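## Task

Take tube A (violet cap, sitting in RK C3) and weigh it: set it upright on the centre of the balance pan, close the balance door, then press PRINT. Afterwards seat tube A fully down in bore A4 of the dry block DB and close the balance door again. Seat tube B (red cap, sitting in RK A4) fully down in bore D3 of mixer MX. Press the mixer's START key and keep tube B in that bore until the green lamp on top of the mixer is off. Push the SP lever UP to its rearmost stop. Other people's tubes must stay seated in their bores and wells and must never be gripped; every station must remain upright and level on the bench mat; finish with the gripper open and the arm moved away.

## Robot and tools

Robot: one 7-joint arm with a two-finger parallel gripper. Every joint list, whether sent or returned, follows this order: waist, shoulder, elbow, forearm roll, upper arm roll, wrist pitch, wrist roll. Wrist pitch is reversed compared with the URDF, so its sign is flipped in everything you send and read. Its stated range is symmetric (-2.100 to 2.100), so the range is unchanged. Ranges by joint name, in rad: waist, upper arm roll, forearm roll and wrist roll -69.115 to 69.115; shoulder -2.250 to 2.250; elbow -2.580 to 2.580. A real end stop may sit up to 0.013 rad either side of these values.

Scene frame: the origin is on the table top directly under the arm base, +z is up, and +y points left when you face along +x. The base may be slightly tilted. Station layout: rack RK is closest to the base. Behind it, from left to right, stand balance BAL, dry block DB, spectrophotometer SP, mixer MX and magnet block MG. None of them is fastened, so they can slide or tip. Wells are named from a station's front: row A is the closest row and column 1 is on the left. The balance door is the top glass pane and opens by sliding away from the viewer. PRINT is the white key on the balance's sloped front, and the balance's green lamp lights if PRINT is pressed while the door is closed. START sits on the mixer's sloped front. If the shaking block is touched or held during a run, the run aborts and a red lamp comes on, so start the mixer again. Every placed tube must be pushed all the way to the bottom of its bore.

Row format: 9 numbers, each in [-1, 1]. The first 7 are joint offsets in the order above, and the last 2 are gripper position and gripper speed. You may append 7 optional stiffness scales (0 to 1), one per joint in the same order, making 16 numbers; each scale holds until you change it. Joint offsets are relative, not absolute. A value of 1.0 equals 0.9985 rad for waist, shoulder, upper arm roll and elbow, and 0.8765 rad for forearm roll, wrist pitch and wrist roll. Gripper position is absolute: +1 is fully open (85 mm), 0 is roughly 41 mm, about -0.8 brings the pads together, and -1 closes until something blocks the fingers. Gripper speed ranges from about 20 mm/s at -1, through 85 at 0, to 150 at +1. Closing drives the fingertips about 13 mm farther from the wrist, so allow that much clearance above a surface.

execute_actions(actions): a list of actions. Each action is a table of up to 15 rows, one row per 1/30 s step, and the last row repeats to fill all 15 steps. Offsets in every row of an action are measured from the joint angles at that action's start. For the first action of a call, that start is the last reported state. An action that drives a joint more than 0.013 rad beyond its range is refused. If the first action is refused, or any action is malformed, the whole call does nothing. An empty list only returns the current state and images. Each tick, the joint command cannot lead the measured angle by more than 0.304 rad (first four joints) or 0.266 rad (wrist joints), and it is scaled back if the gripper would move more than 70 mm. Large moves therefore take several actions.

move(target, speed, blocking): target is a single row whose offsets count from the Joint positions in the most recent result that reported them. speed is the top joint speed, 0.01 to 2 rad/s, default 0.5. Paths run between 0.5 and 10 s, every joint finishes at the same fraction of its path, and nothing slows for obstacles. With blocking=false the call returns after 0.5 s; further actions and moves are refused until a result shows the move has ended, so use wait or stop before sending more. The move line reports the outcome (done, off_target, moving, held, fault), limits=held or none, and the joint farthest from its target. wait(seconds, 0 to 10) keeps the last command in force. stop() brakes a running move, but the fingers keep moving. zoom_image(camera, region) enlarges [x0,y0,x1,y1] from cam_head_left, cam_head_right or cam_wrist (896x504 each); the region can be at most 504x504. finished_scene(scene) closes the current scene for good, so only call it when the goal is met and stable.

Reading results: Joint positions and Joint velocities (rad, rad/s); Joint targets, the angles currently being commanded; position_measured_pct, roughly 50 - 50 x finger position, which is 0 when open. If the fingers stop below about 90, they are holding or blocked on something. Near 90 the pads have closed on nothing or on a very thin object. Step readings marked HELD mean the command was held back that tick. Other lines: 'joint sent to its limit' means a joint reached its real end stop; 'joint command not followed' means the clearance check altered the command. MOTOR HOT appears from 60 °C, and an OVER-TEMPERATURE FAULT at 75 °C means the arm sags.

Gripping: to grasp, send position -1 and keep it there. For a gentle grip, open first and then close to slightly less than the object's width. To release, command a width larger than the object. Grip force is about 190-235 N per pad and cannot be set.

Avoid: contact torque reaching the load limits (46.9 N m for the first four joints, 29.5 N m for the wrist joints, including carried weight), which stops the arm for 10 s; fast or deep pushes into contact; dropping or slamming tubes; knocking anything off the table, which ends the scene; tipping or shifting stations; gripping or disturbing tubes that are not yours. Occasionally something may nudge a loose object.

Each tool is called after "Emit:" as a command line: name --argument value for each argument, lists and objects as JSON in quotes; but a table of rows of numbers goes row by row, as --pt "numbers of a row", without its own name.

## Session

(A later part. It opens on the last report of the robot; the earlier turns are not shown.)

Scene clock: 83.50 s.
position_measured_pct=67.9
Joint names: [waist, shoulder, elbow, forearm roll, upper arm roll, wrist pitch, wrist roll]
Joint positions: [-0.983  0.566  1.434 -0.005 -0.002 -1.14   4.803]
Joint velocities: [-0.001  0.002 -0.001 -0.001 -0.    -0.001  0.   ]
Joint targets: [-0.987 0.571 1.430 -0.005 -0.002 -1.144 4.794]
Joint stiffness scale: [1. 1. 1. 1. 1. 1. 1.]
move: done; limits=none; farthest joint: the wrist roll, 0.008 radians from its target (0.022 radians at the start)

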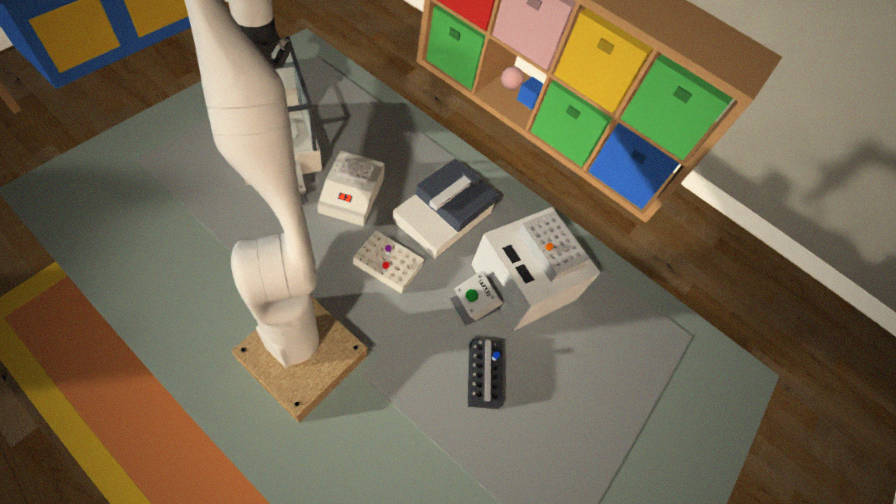

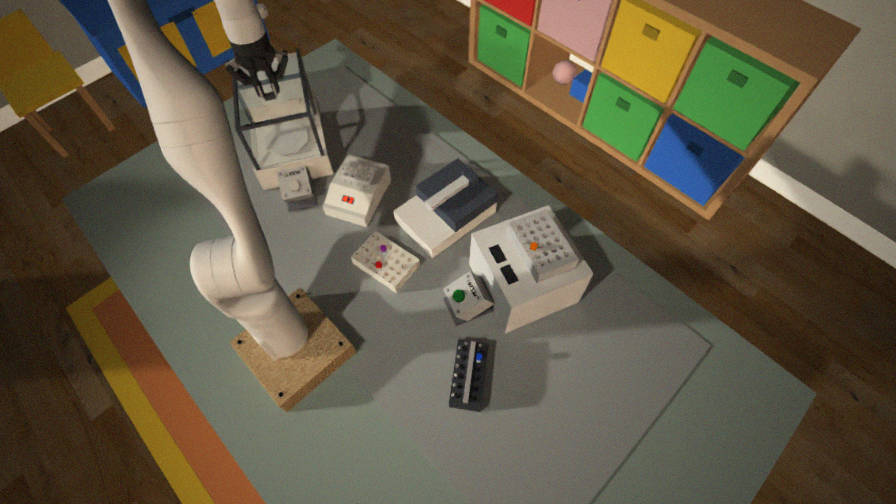

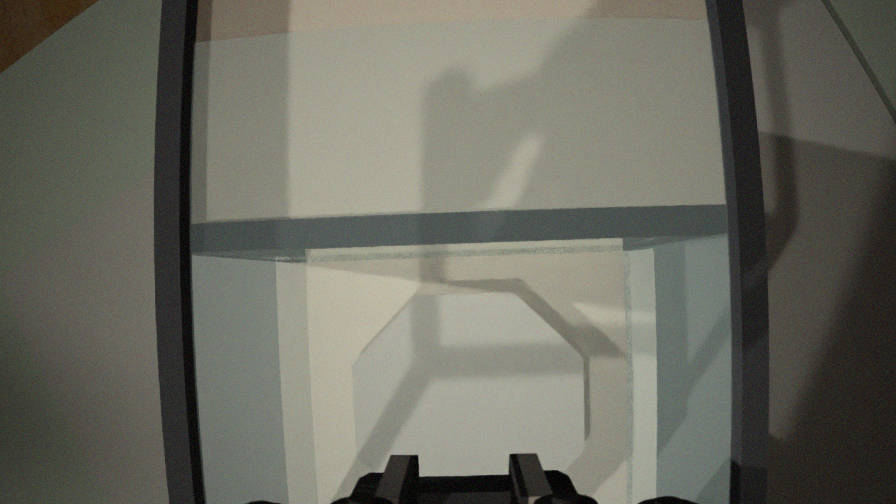

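Emit:
move --target '[-0.017,0.148,-0.278,0,0,-0.152,-0.024,-0.4,0]' --speed 0.15

Emit:
move --target '[0,0,0,0,0,0,0,0,1]'

Emit:
move --target '[0,-0.35,0.2,0,0,-0.17,0,0,1]' --speed 0.6

Scene clock: 92.37 s.
position_measured_pct=67.9
Joint names: [waist, shoulder, elbow, forearm roll, upper arm roll, wrist pitch, wrist roll]
Joint positions: [-0.993  0.709  1.164 -0.005 -0.002 -1.276  4.79 ]
Joint velocities: [-0.001  0.001 -0.002  0.001  0.    -0.002 -0.002]
Joint targets: [-1.000 0.714 1.157 -0.005 -0.002 -1.273 4.782]
Joint stiffness scale: [1. 1. 1. 1. 1. 1. 1.]
move: done; limits=none; farthest joint: the wrist roll, 0.009 radians from its target (0.021 radians at the start)

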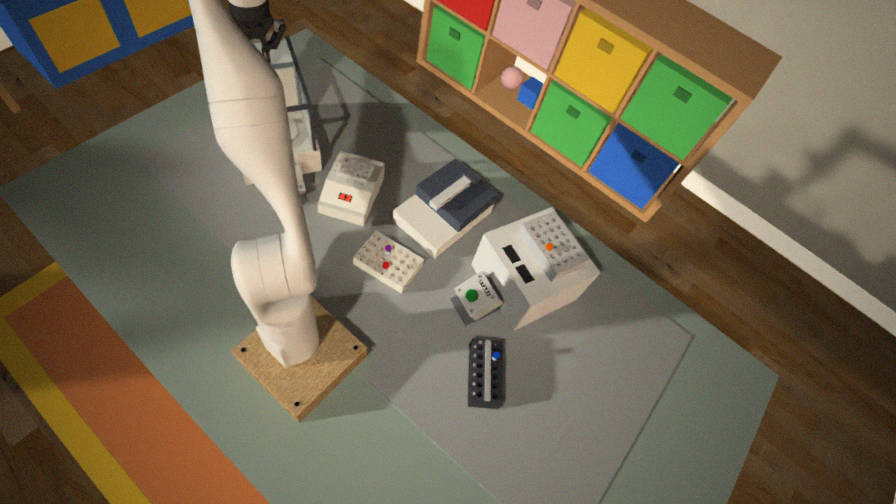

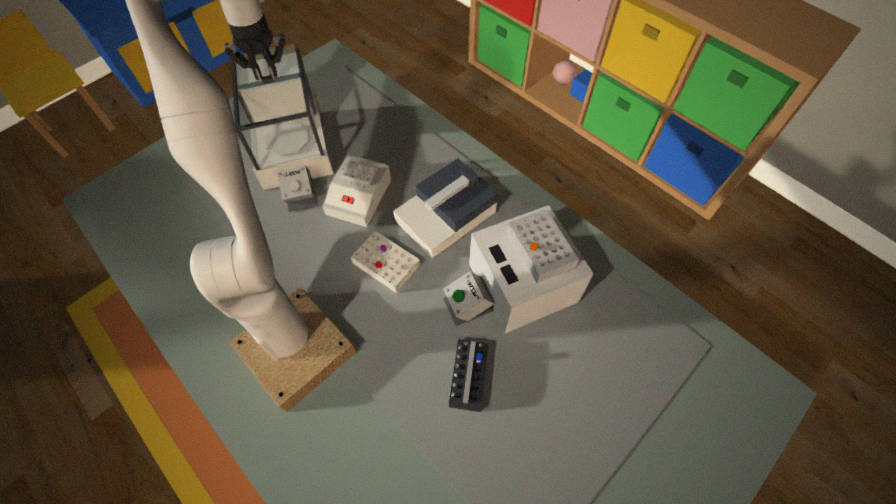

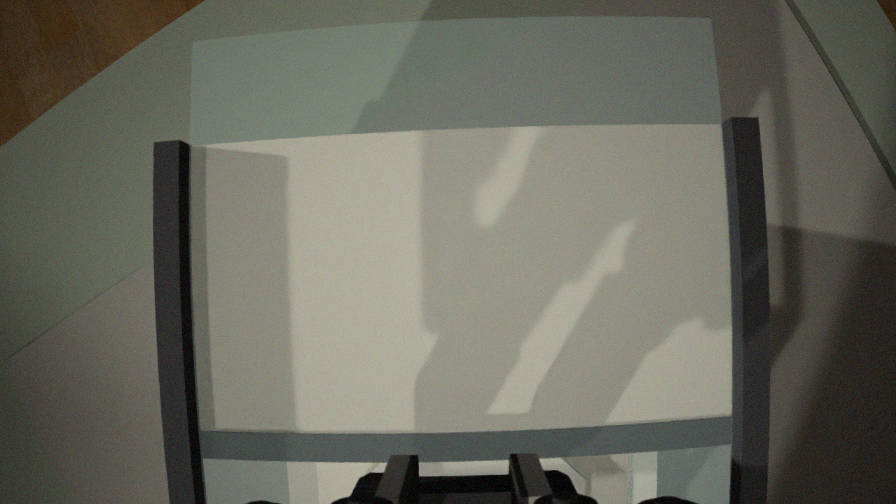

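Scene clock: 92.87 s.
position_measured_pct=50.0
Joint names: [waist, shoulder, elbow, forearm roll, upper arm roll, wrist pitch, wrist roll]
Joint positions: [-0.993  0.709  1.164 -0.005 -0.002 -1.276  4.79 ]
Joint velocities: [ 0.001 -0.     0.     0.     0.001 -0.001 -0.   ]
Joint targets: [-0.993 0.709 1.164 -0.005 -0.002 -1.276 4.790]
Joint stiffness scale: [1. 1. 1. 1. 1. 1. 1.]
move: done; limits=none; farthest joint: the waist, 0.000 radians from its target (0.000 radians at the start)

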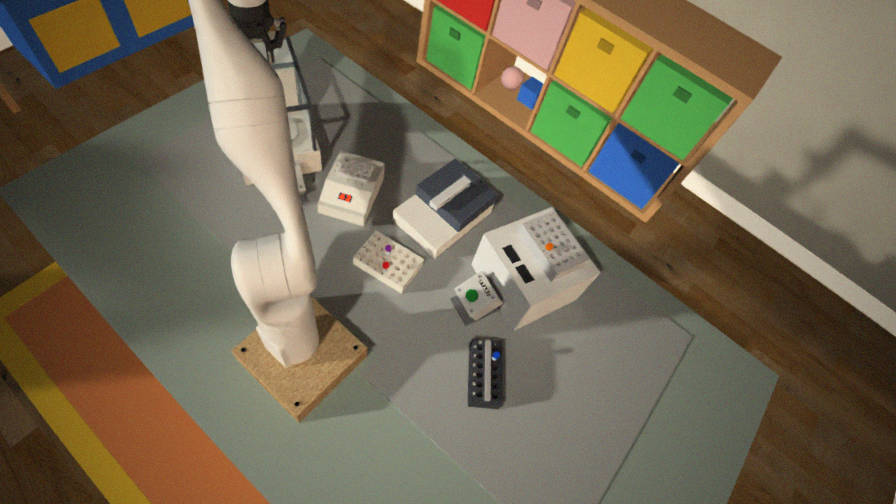

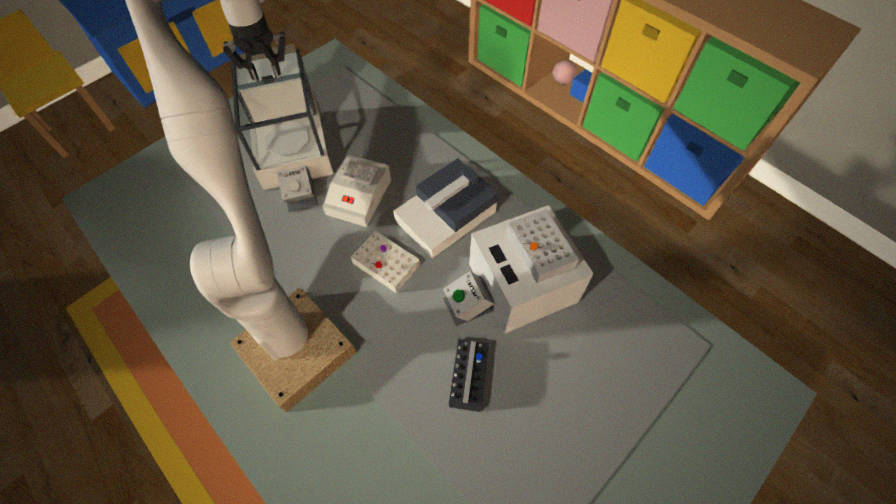

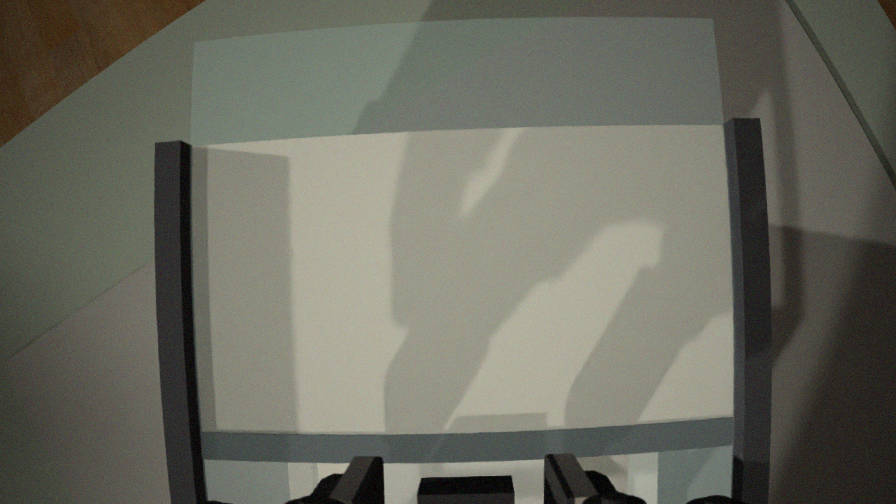

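Scene clock: 94.13 s.
position_measured_pct=50.0
Joint names: [waist, shoulder, elbow, forearm roll, upper arm roll, wrist pitch, wrist roll]
Joint positions: [-0.993  0.362  1.359 -0.005 -0.002 -1.42   4.79 ]
Joint velocities: [ 0.001 -0.003  0.     0.    -0.001 -0.     0.001]
Joint targets: [-0.993 0.359 1.363 -0.005 -0.002 -1.425 4.790]
Joint stiffness scale: [1. 1. 1. 1. 1. 1. 1.]
move: done; limits=none; farthest joint: the elbow, 0.005 radians from its target (0.200 radians at the start)

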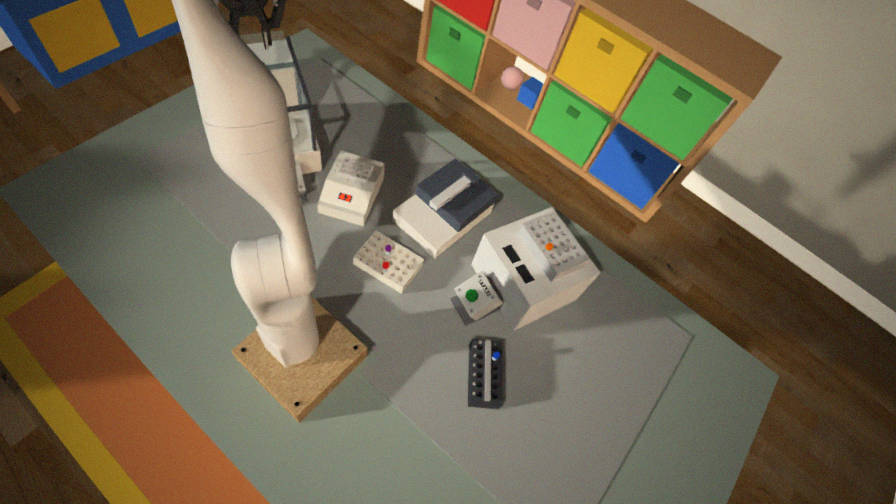

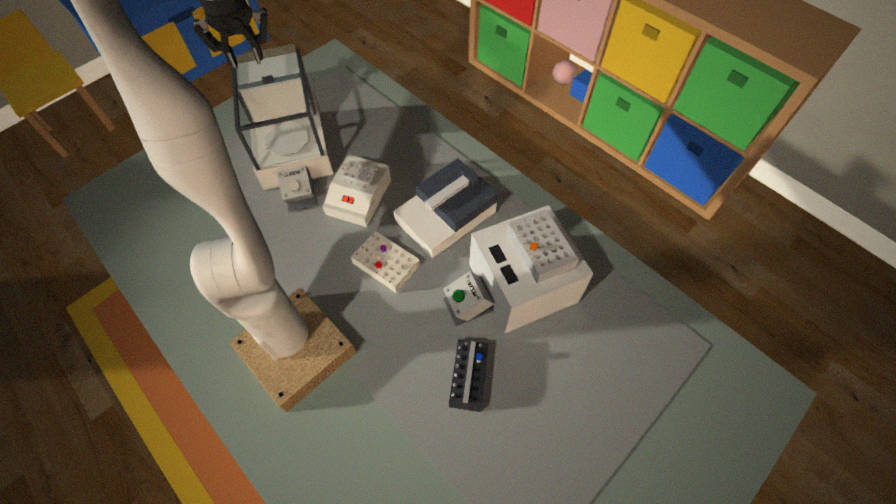

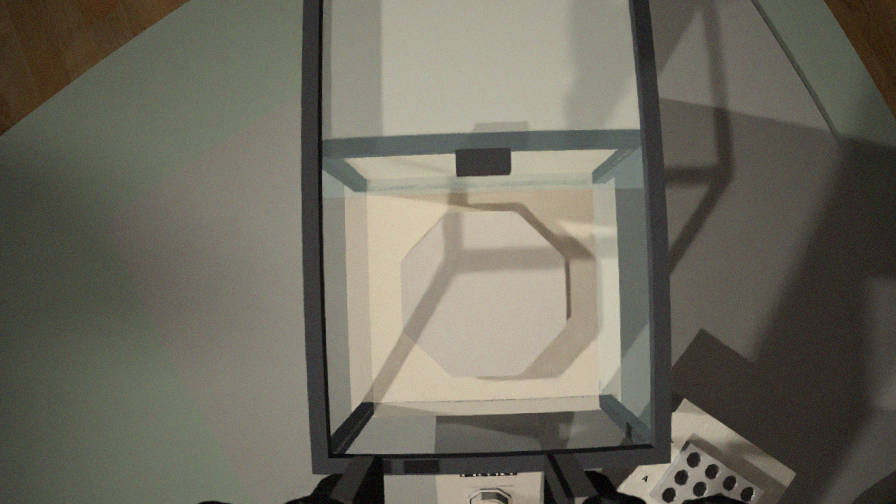

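Emit:
move --target '[0.95,-0.239,0.3,0,0,0.1,-0.1,0,1]' --speed 1

Emit:
move --target '[0,0,0.56,0,0,0.612,0,0,1]' --speed 1

Scene clock: 100.80 s.
position_measured_pct=50.0
Joint names: [waist, shoulder, elbow, forearm roll, upper arm roll, wrist pitch, wrist roll]
Joint positions: [-0.047  0.125  1.653 -0.005 -0.002 -1.338  4.712]
Joint velocities: [ 0.001 -0.001 -0.    -0.001 -0.     0.001 -0.   ]
Joint targets: [-0.045 0.123 1.658 -0.005 -0.002 -1.333 4.703]
Joint stiffness scale: [1. 1. 1. 1. 1. 1. 1.]
move: done; limits=none; farthest joint: the wrist roll, 0.009 radians from its target (0.088 radians at the start)

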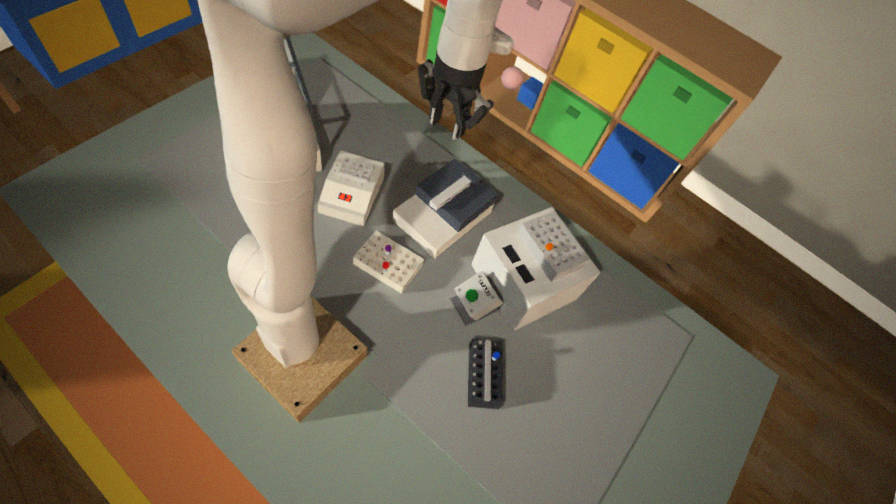

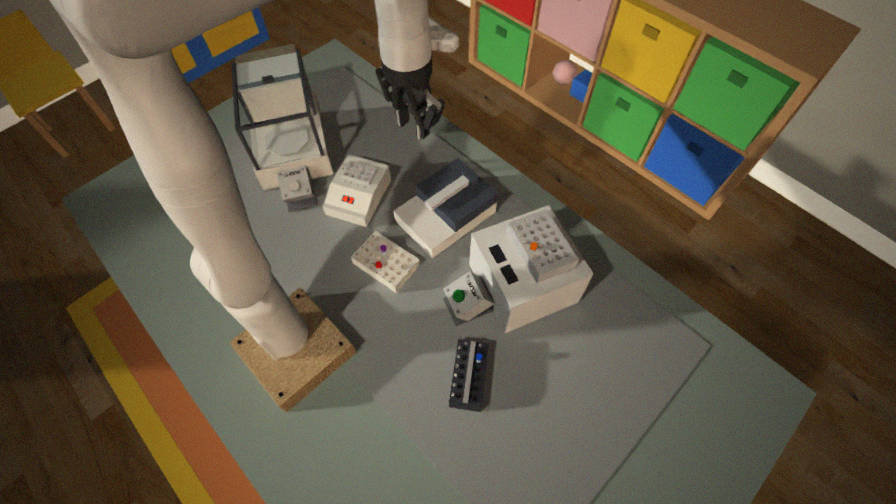

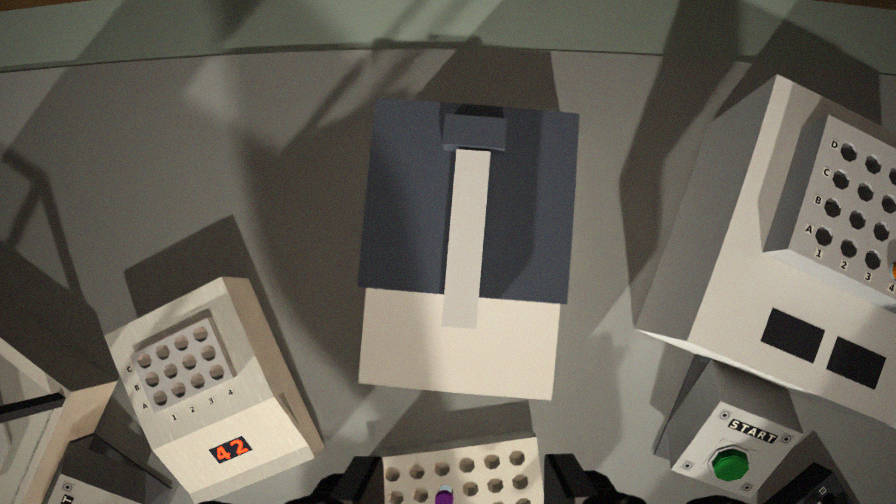

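Scene clock: 101.97 s.
position_measured_pct=50.0
Joint names: [waist, shoulder, elbow, forearm roll, upper arm roll, wrist pitch, wrist roll]
Joint positions: [-0.047  0.125  2.207 -0.005 -0.002 -0.807  4.712]
Joint velocities: [-0.    -0.001  0.001 -0.     0.001  0.     0.001]
Joint targets: [-0.047 0.125 2.212 -0.005 -0.002 -0.802 4.712]
Joint stiffness scale: [1. 1. 1. 1. 1. 1. 1.]
move: done; limits=none; farthest joint: the elbow, 0.005 radians from its target (0.559 radians at the start)

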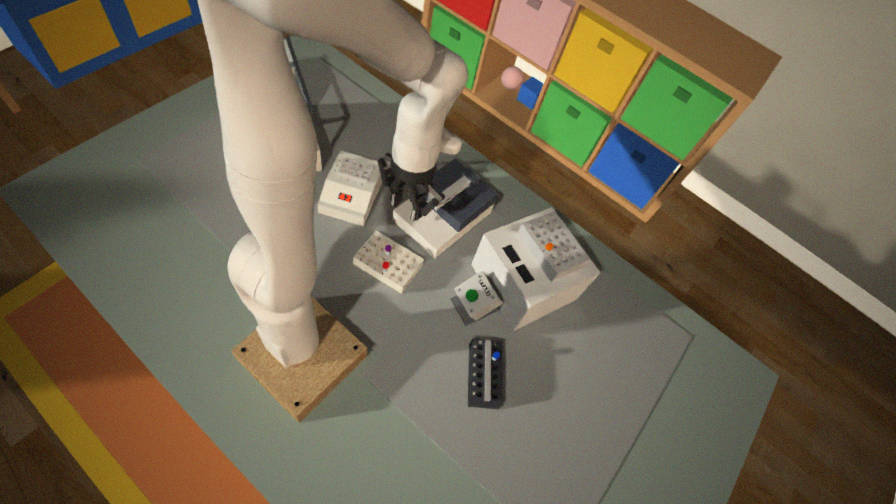

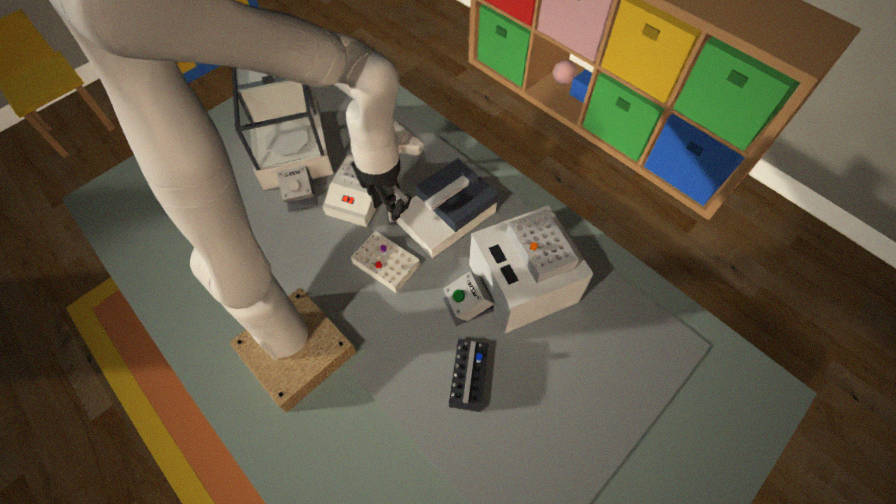

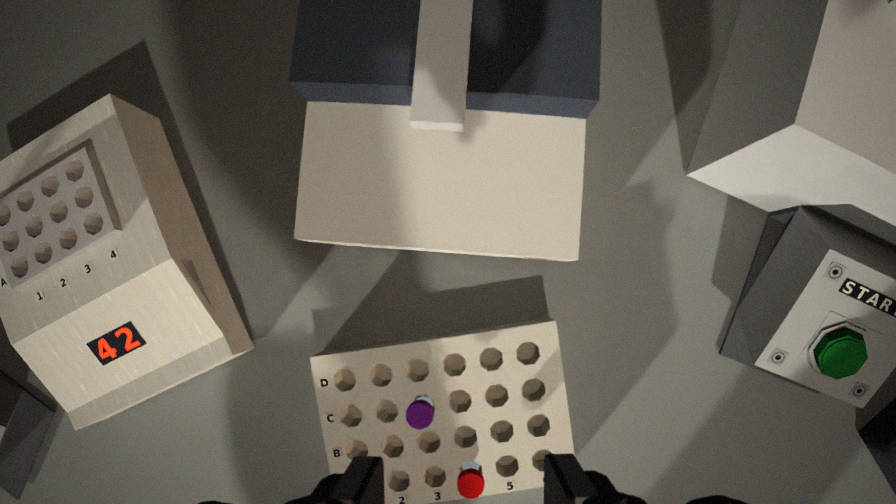

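Emit:
move --target '[-0.065,0.24,0.21,0,0,0.509,0,0,1]' --speed 0.6

Scene clock: 109.70 s.
position_measured_pct=50.0
Joint names: [waist, shoulder, elbow, forearm roll, upper arm roll, wrist pitch, wrist roll]
Joint positions: [-0.11   0.363  2.412 -0.005 -0.002 -0.366  4.712]
Joint velocities: [-0.001  0.003  0.     0.001  0.     0.     0.001]
Joint targets: [-0.112 0.365 2.417 -0.005 -0.002 -0.361 4.712]
Joint stiffness scale: [1. 1. 1. 1. 1. 1. 1.]
move: done; limits=none; farthest joint: the wrist pitch, 0.005 radians from its target (0.446 radians at the start)

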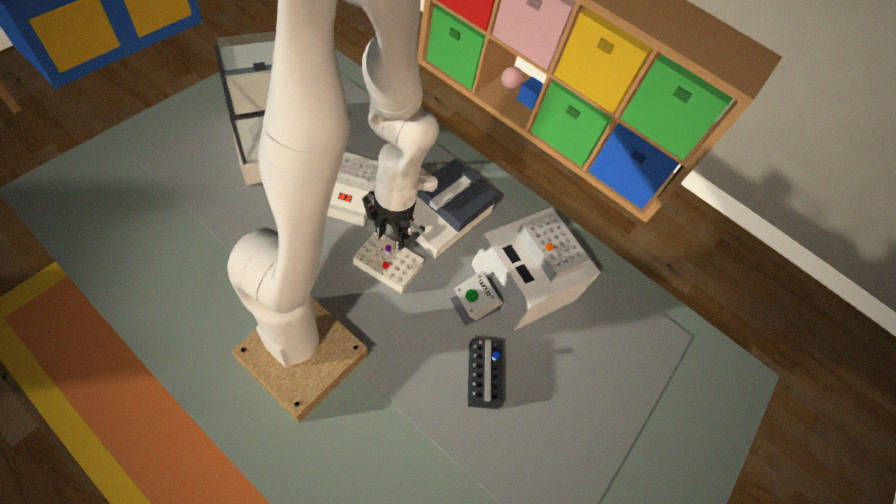

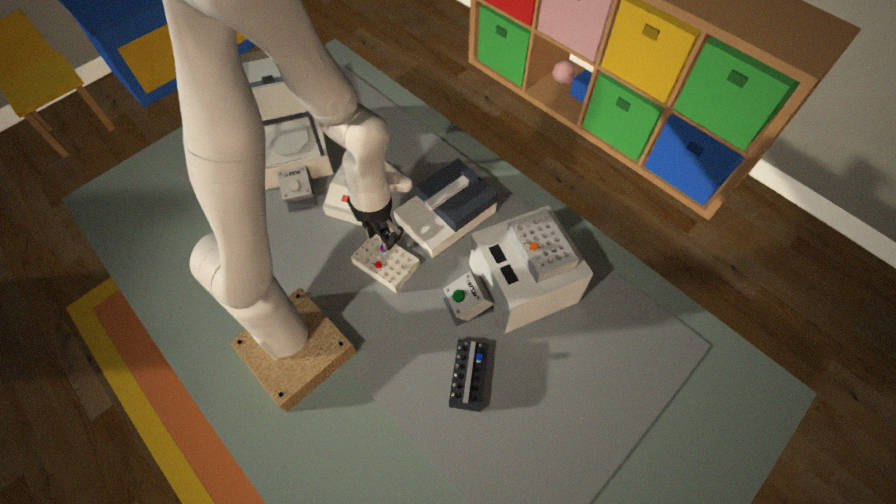

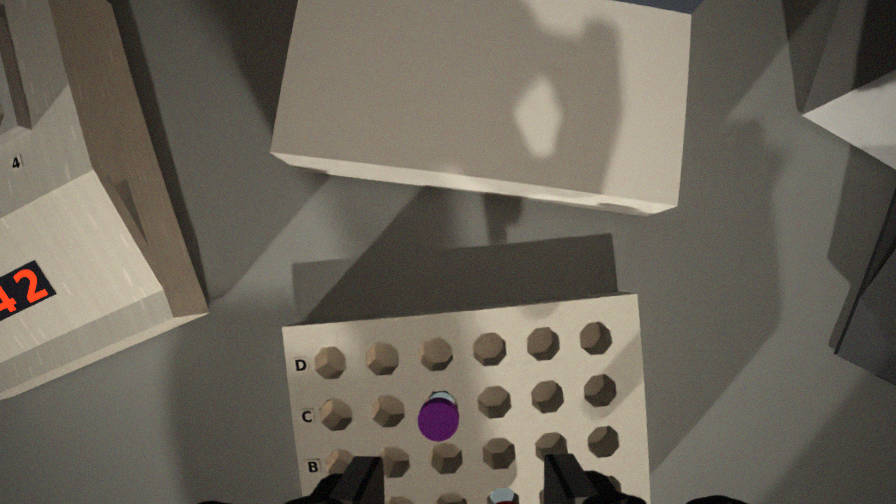

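Emit:
move --target '[-0.041,0.132,0.009,0,0,0.158,0,-0.2,1]' --speed 0.3

Scene clock: 122.33 s.
position_measured_pct=59.9
Joint names: [waist, shoulder, elbow, forearm roll, upper arm roll, wrist pitch, wrist roll]
Joint positions: [-0.148  0.492  2.416 -0.005 -0.002 -0.233  4.712]
Joint velocities: [-0.001  0.001 -0.    -0.    -0.    -0.    -0.001]
Joint targets: [-0.151 0.494 2.421 -0.005 -0.002 -0.228 4.712]
Joint stiffness scale: [1. 1. 1. 1. 1. 1. 1.]
move: done; limits=none; farthest joint: the elbow, 0.005 radians from its target (0.009 radians at the start)

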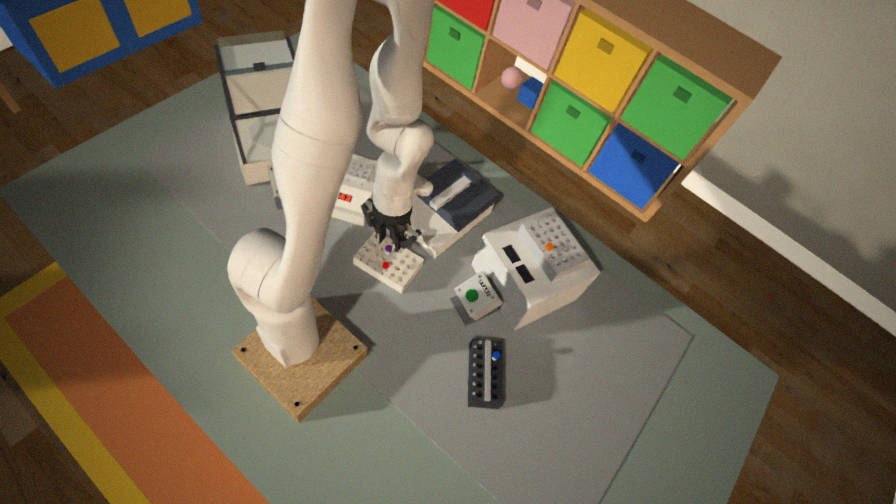

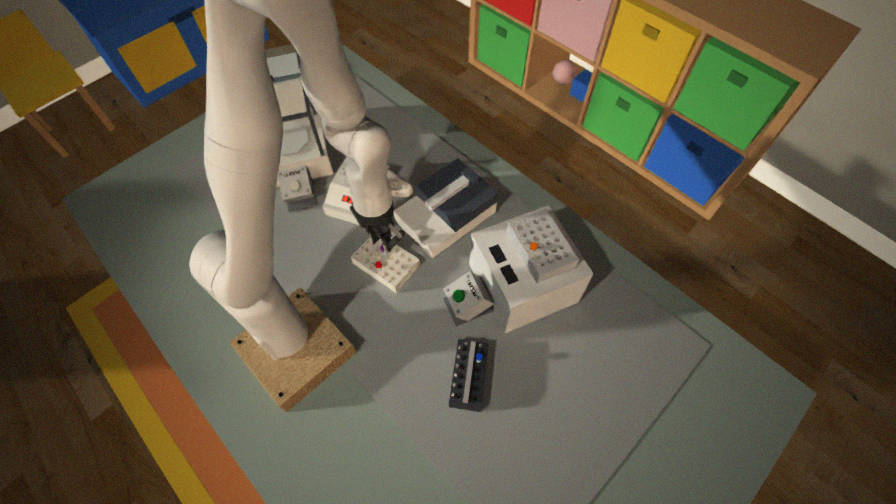

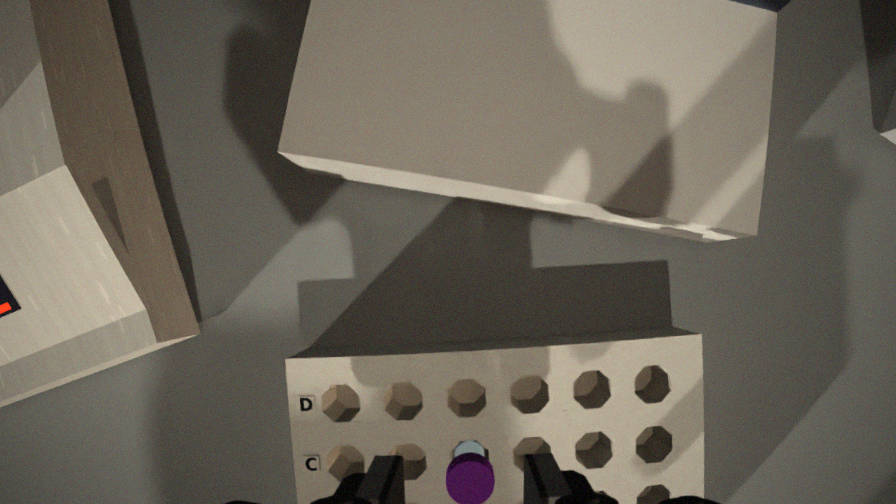

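Emit:
move --target '[0,0.075,0.02,0,0,0.107,0,-0.2,1]' --speed 0.15

Emit:
move --target '[0,0,0,0,0,0,0,-0.62,0]'

Emit:
zoom_image --camera "cam_head_left" --region '[340,190,460,300]'

Scene clock: 127.27 s.
position_measured_pct=59.9
Joint names: [waist, shoulder, elbow, forearm roll, upper arm roll, wrist pitch, wrist roll]
Joint positions: [-0.148  0.564  2.431 -0.005 -0.002 -0.144  4.712]
Joint velocities: [-0.     0.004  0.     0.    -0.001  0.    -0.   ]
Joint targets: [-0.148 0.567 2.436 -0.005 -0.002 -0.139 4.712]
Joint stiffness scale: [1. 1. 1. 1. 1. 1. 1.]
move: done; limits=none; farthest joint: the wrist pitch, 0.005 radians from its target (0.094 radians at the start)

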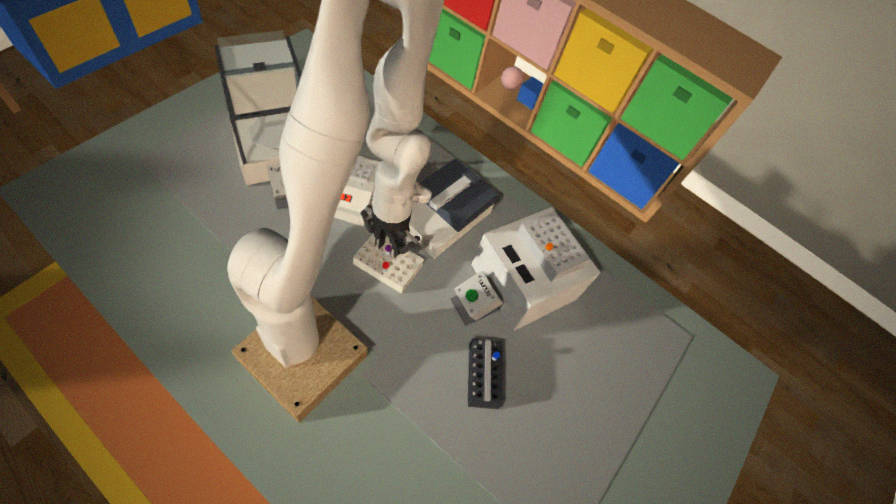

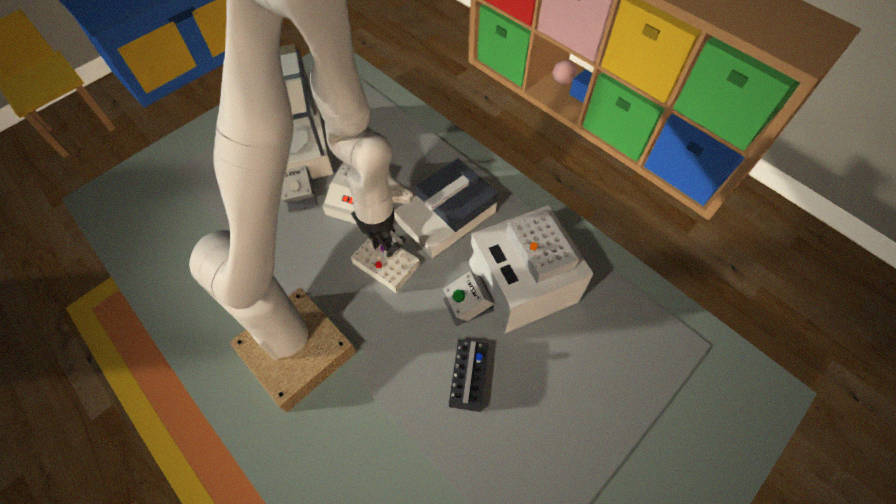

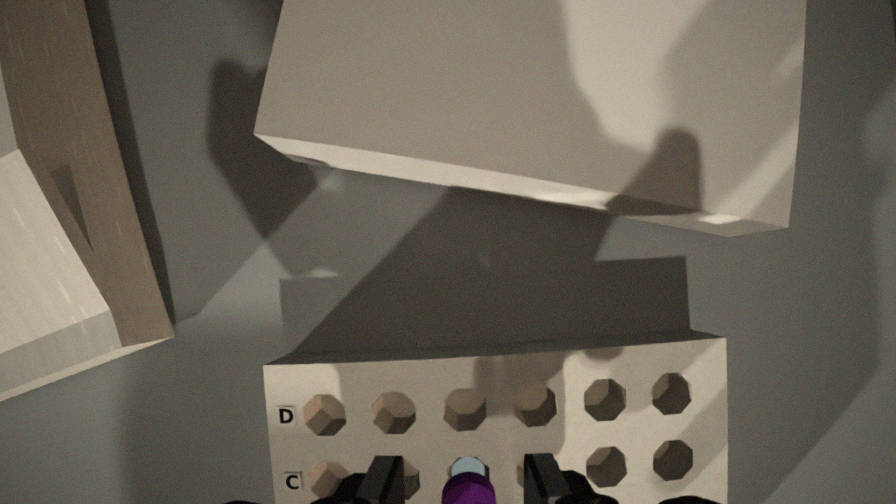

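Scene clock: 127.80 s.
position_measured_pct=79.8
Joint names: [waist, shoulder, elbow, forearm roll, upper arm roll, wrist pitch, wrist roll]
Joint positions: [-0.148  0.564  2.431 -0.005 -0.002 -0.144  4.712]
Joint velocities: [ 0.    -0.    -0.001  0.    -0.001 -0.    -0.001]
Joint targets: [-0.148 0.564 2.431 -0.005 -0.002 -0.144 4.712]
Joint stiffness scale: [1. 1. 1. 1. 1. 1. 1.]
move: done; limits=none; farthest joint: the waist, 0.000 radians from its target (0.000 radians at the start)

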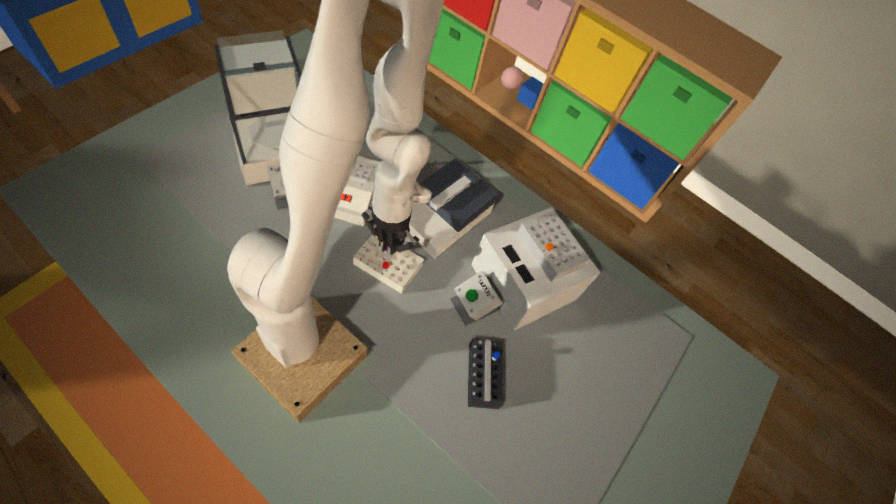

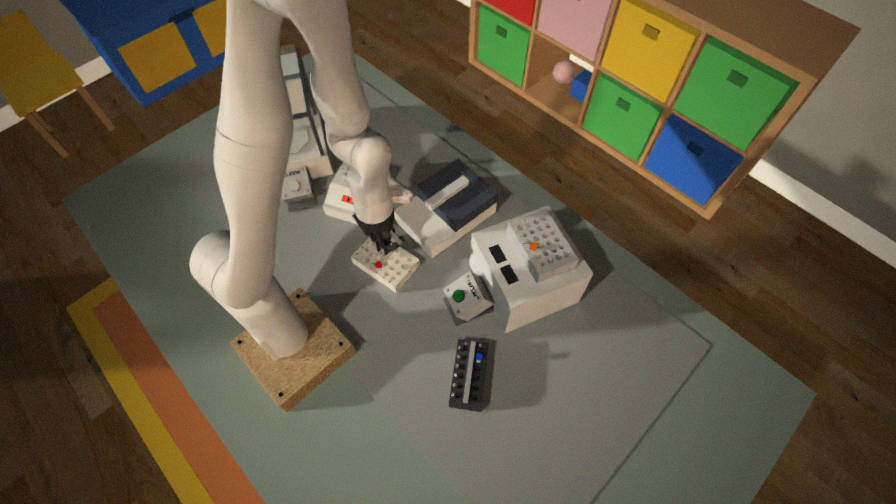

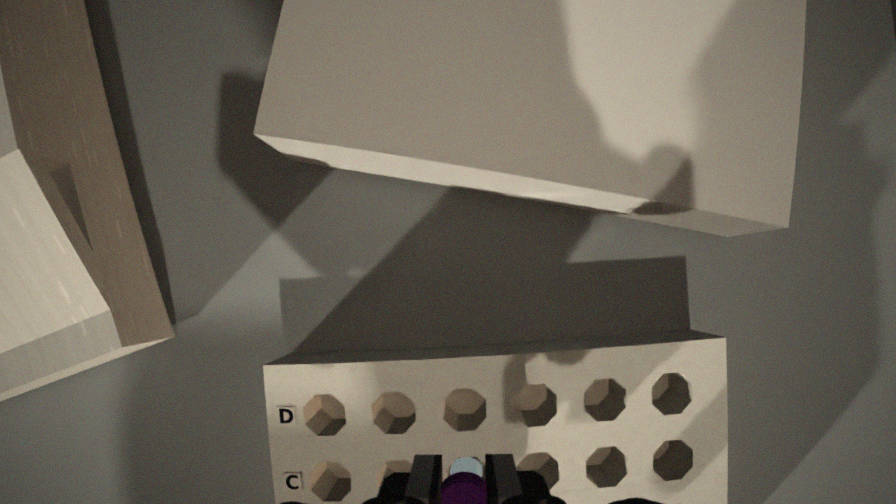

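Region (340, 190, 460, 300) of cam_head_left's 896x504 image, scaled by 4.200, with more detail than that image has; it fills the top 462 rows of this view, and the rest is white.

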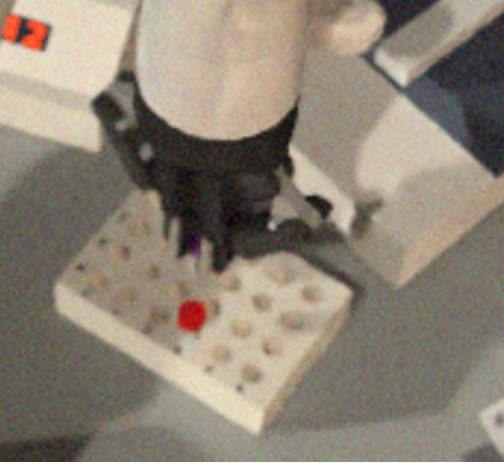

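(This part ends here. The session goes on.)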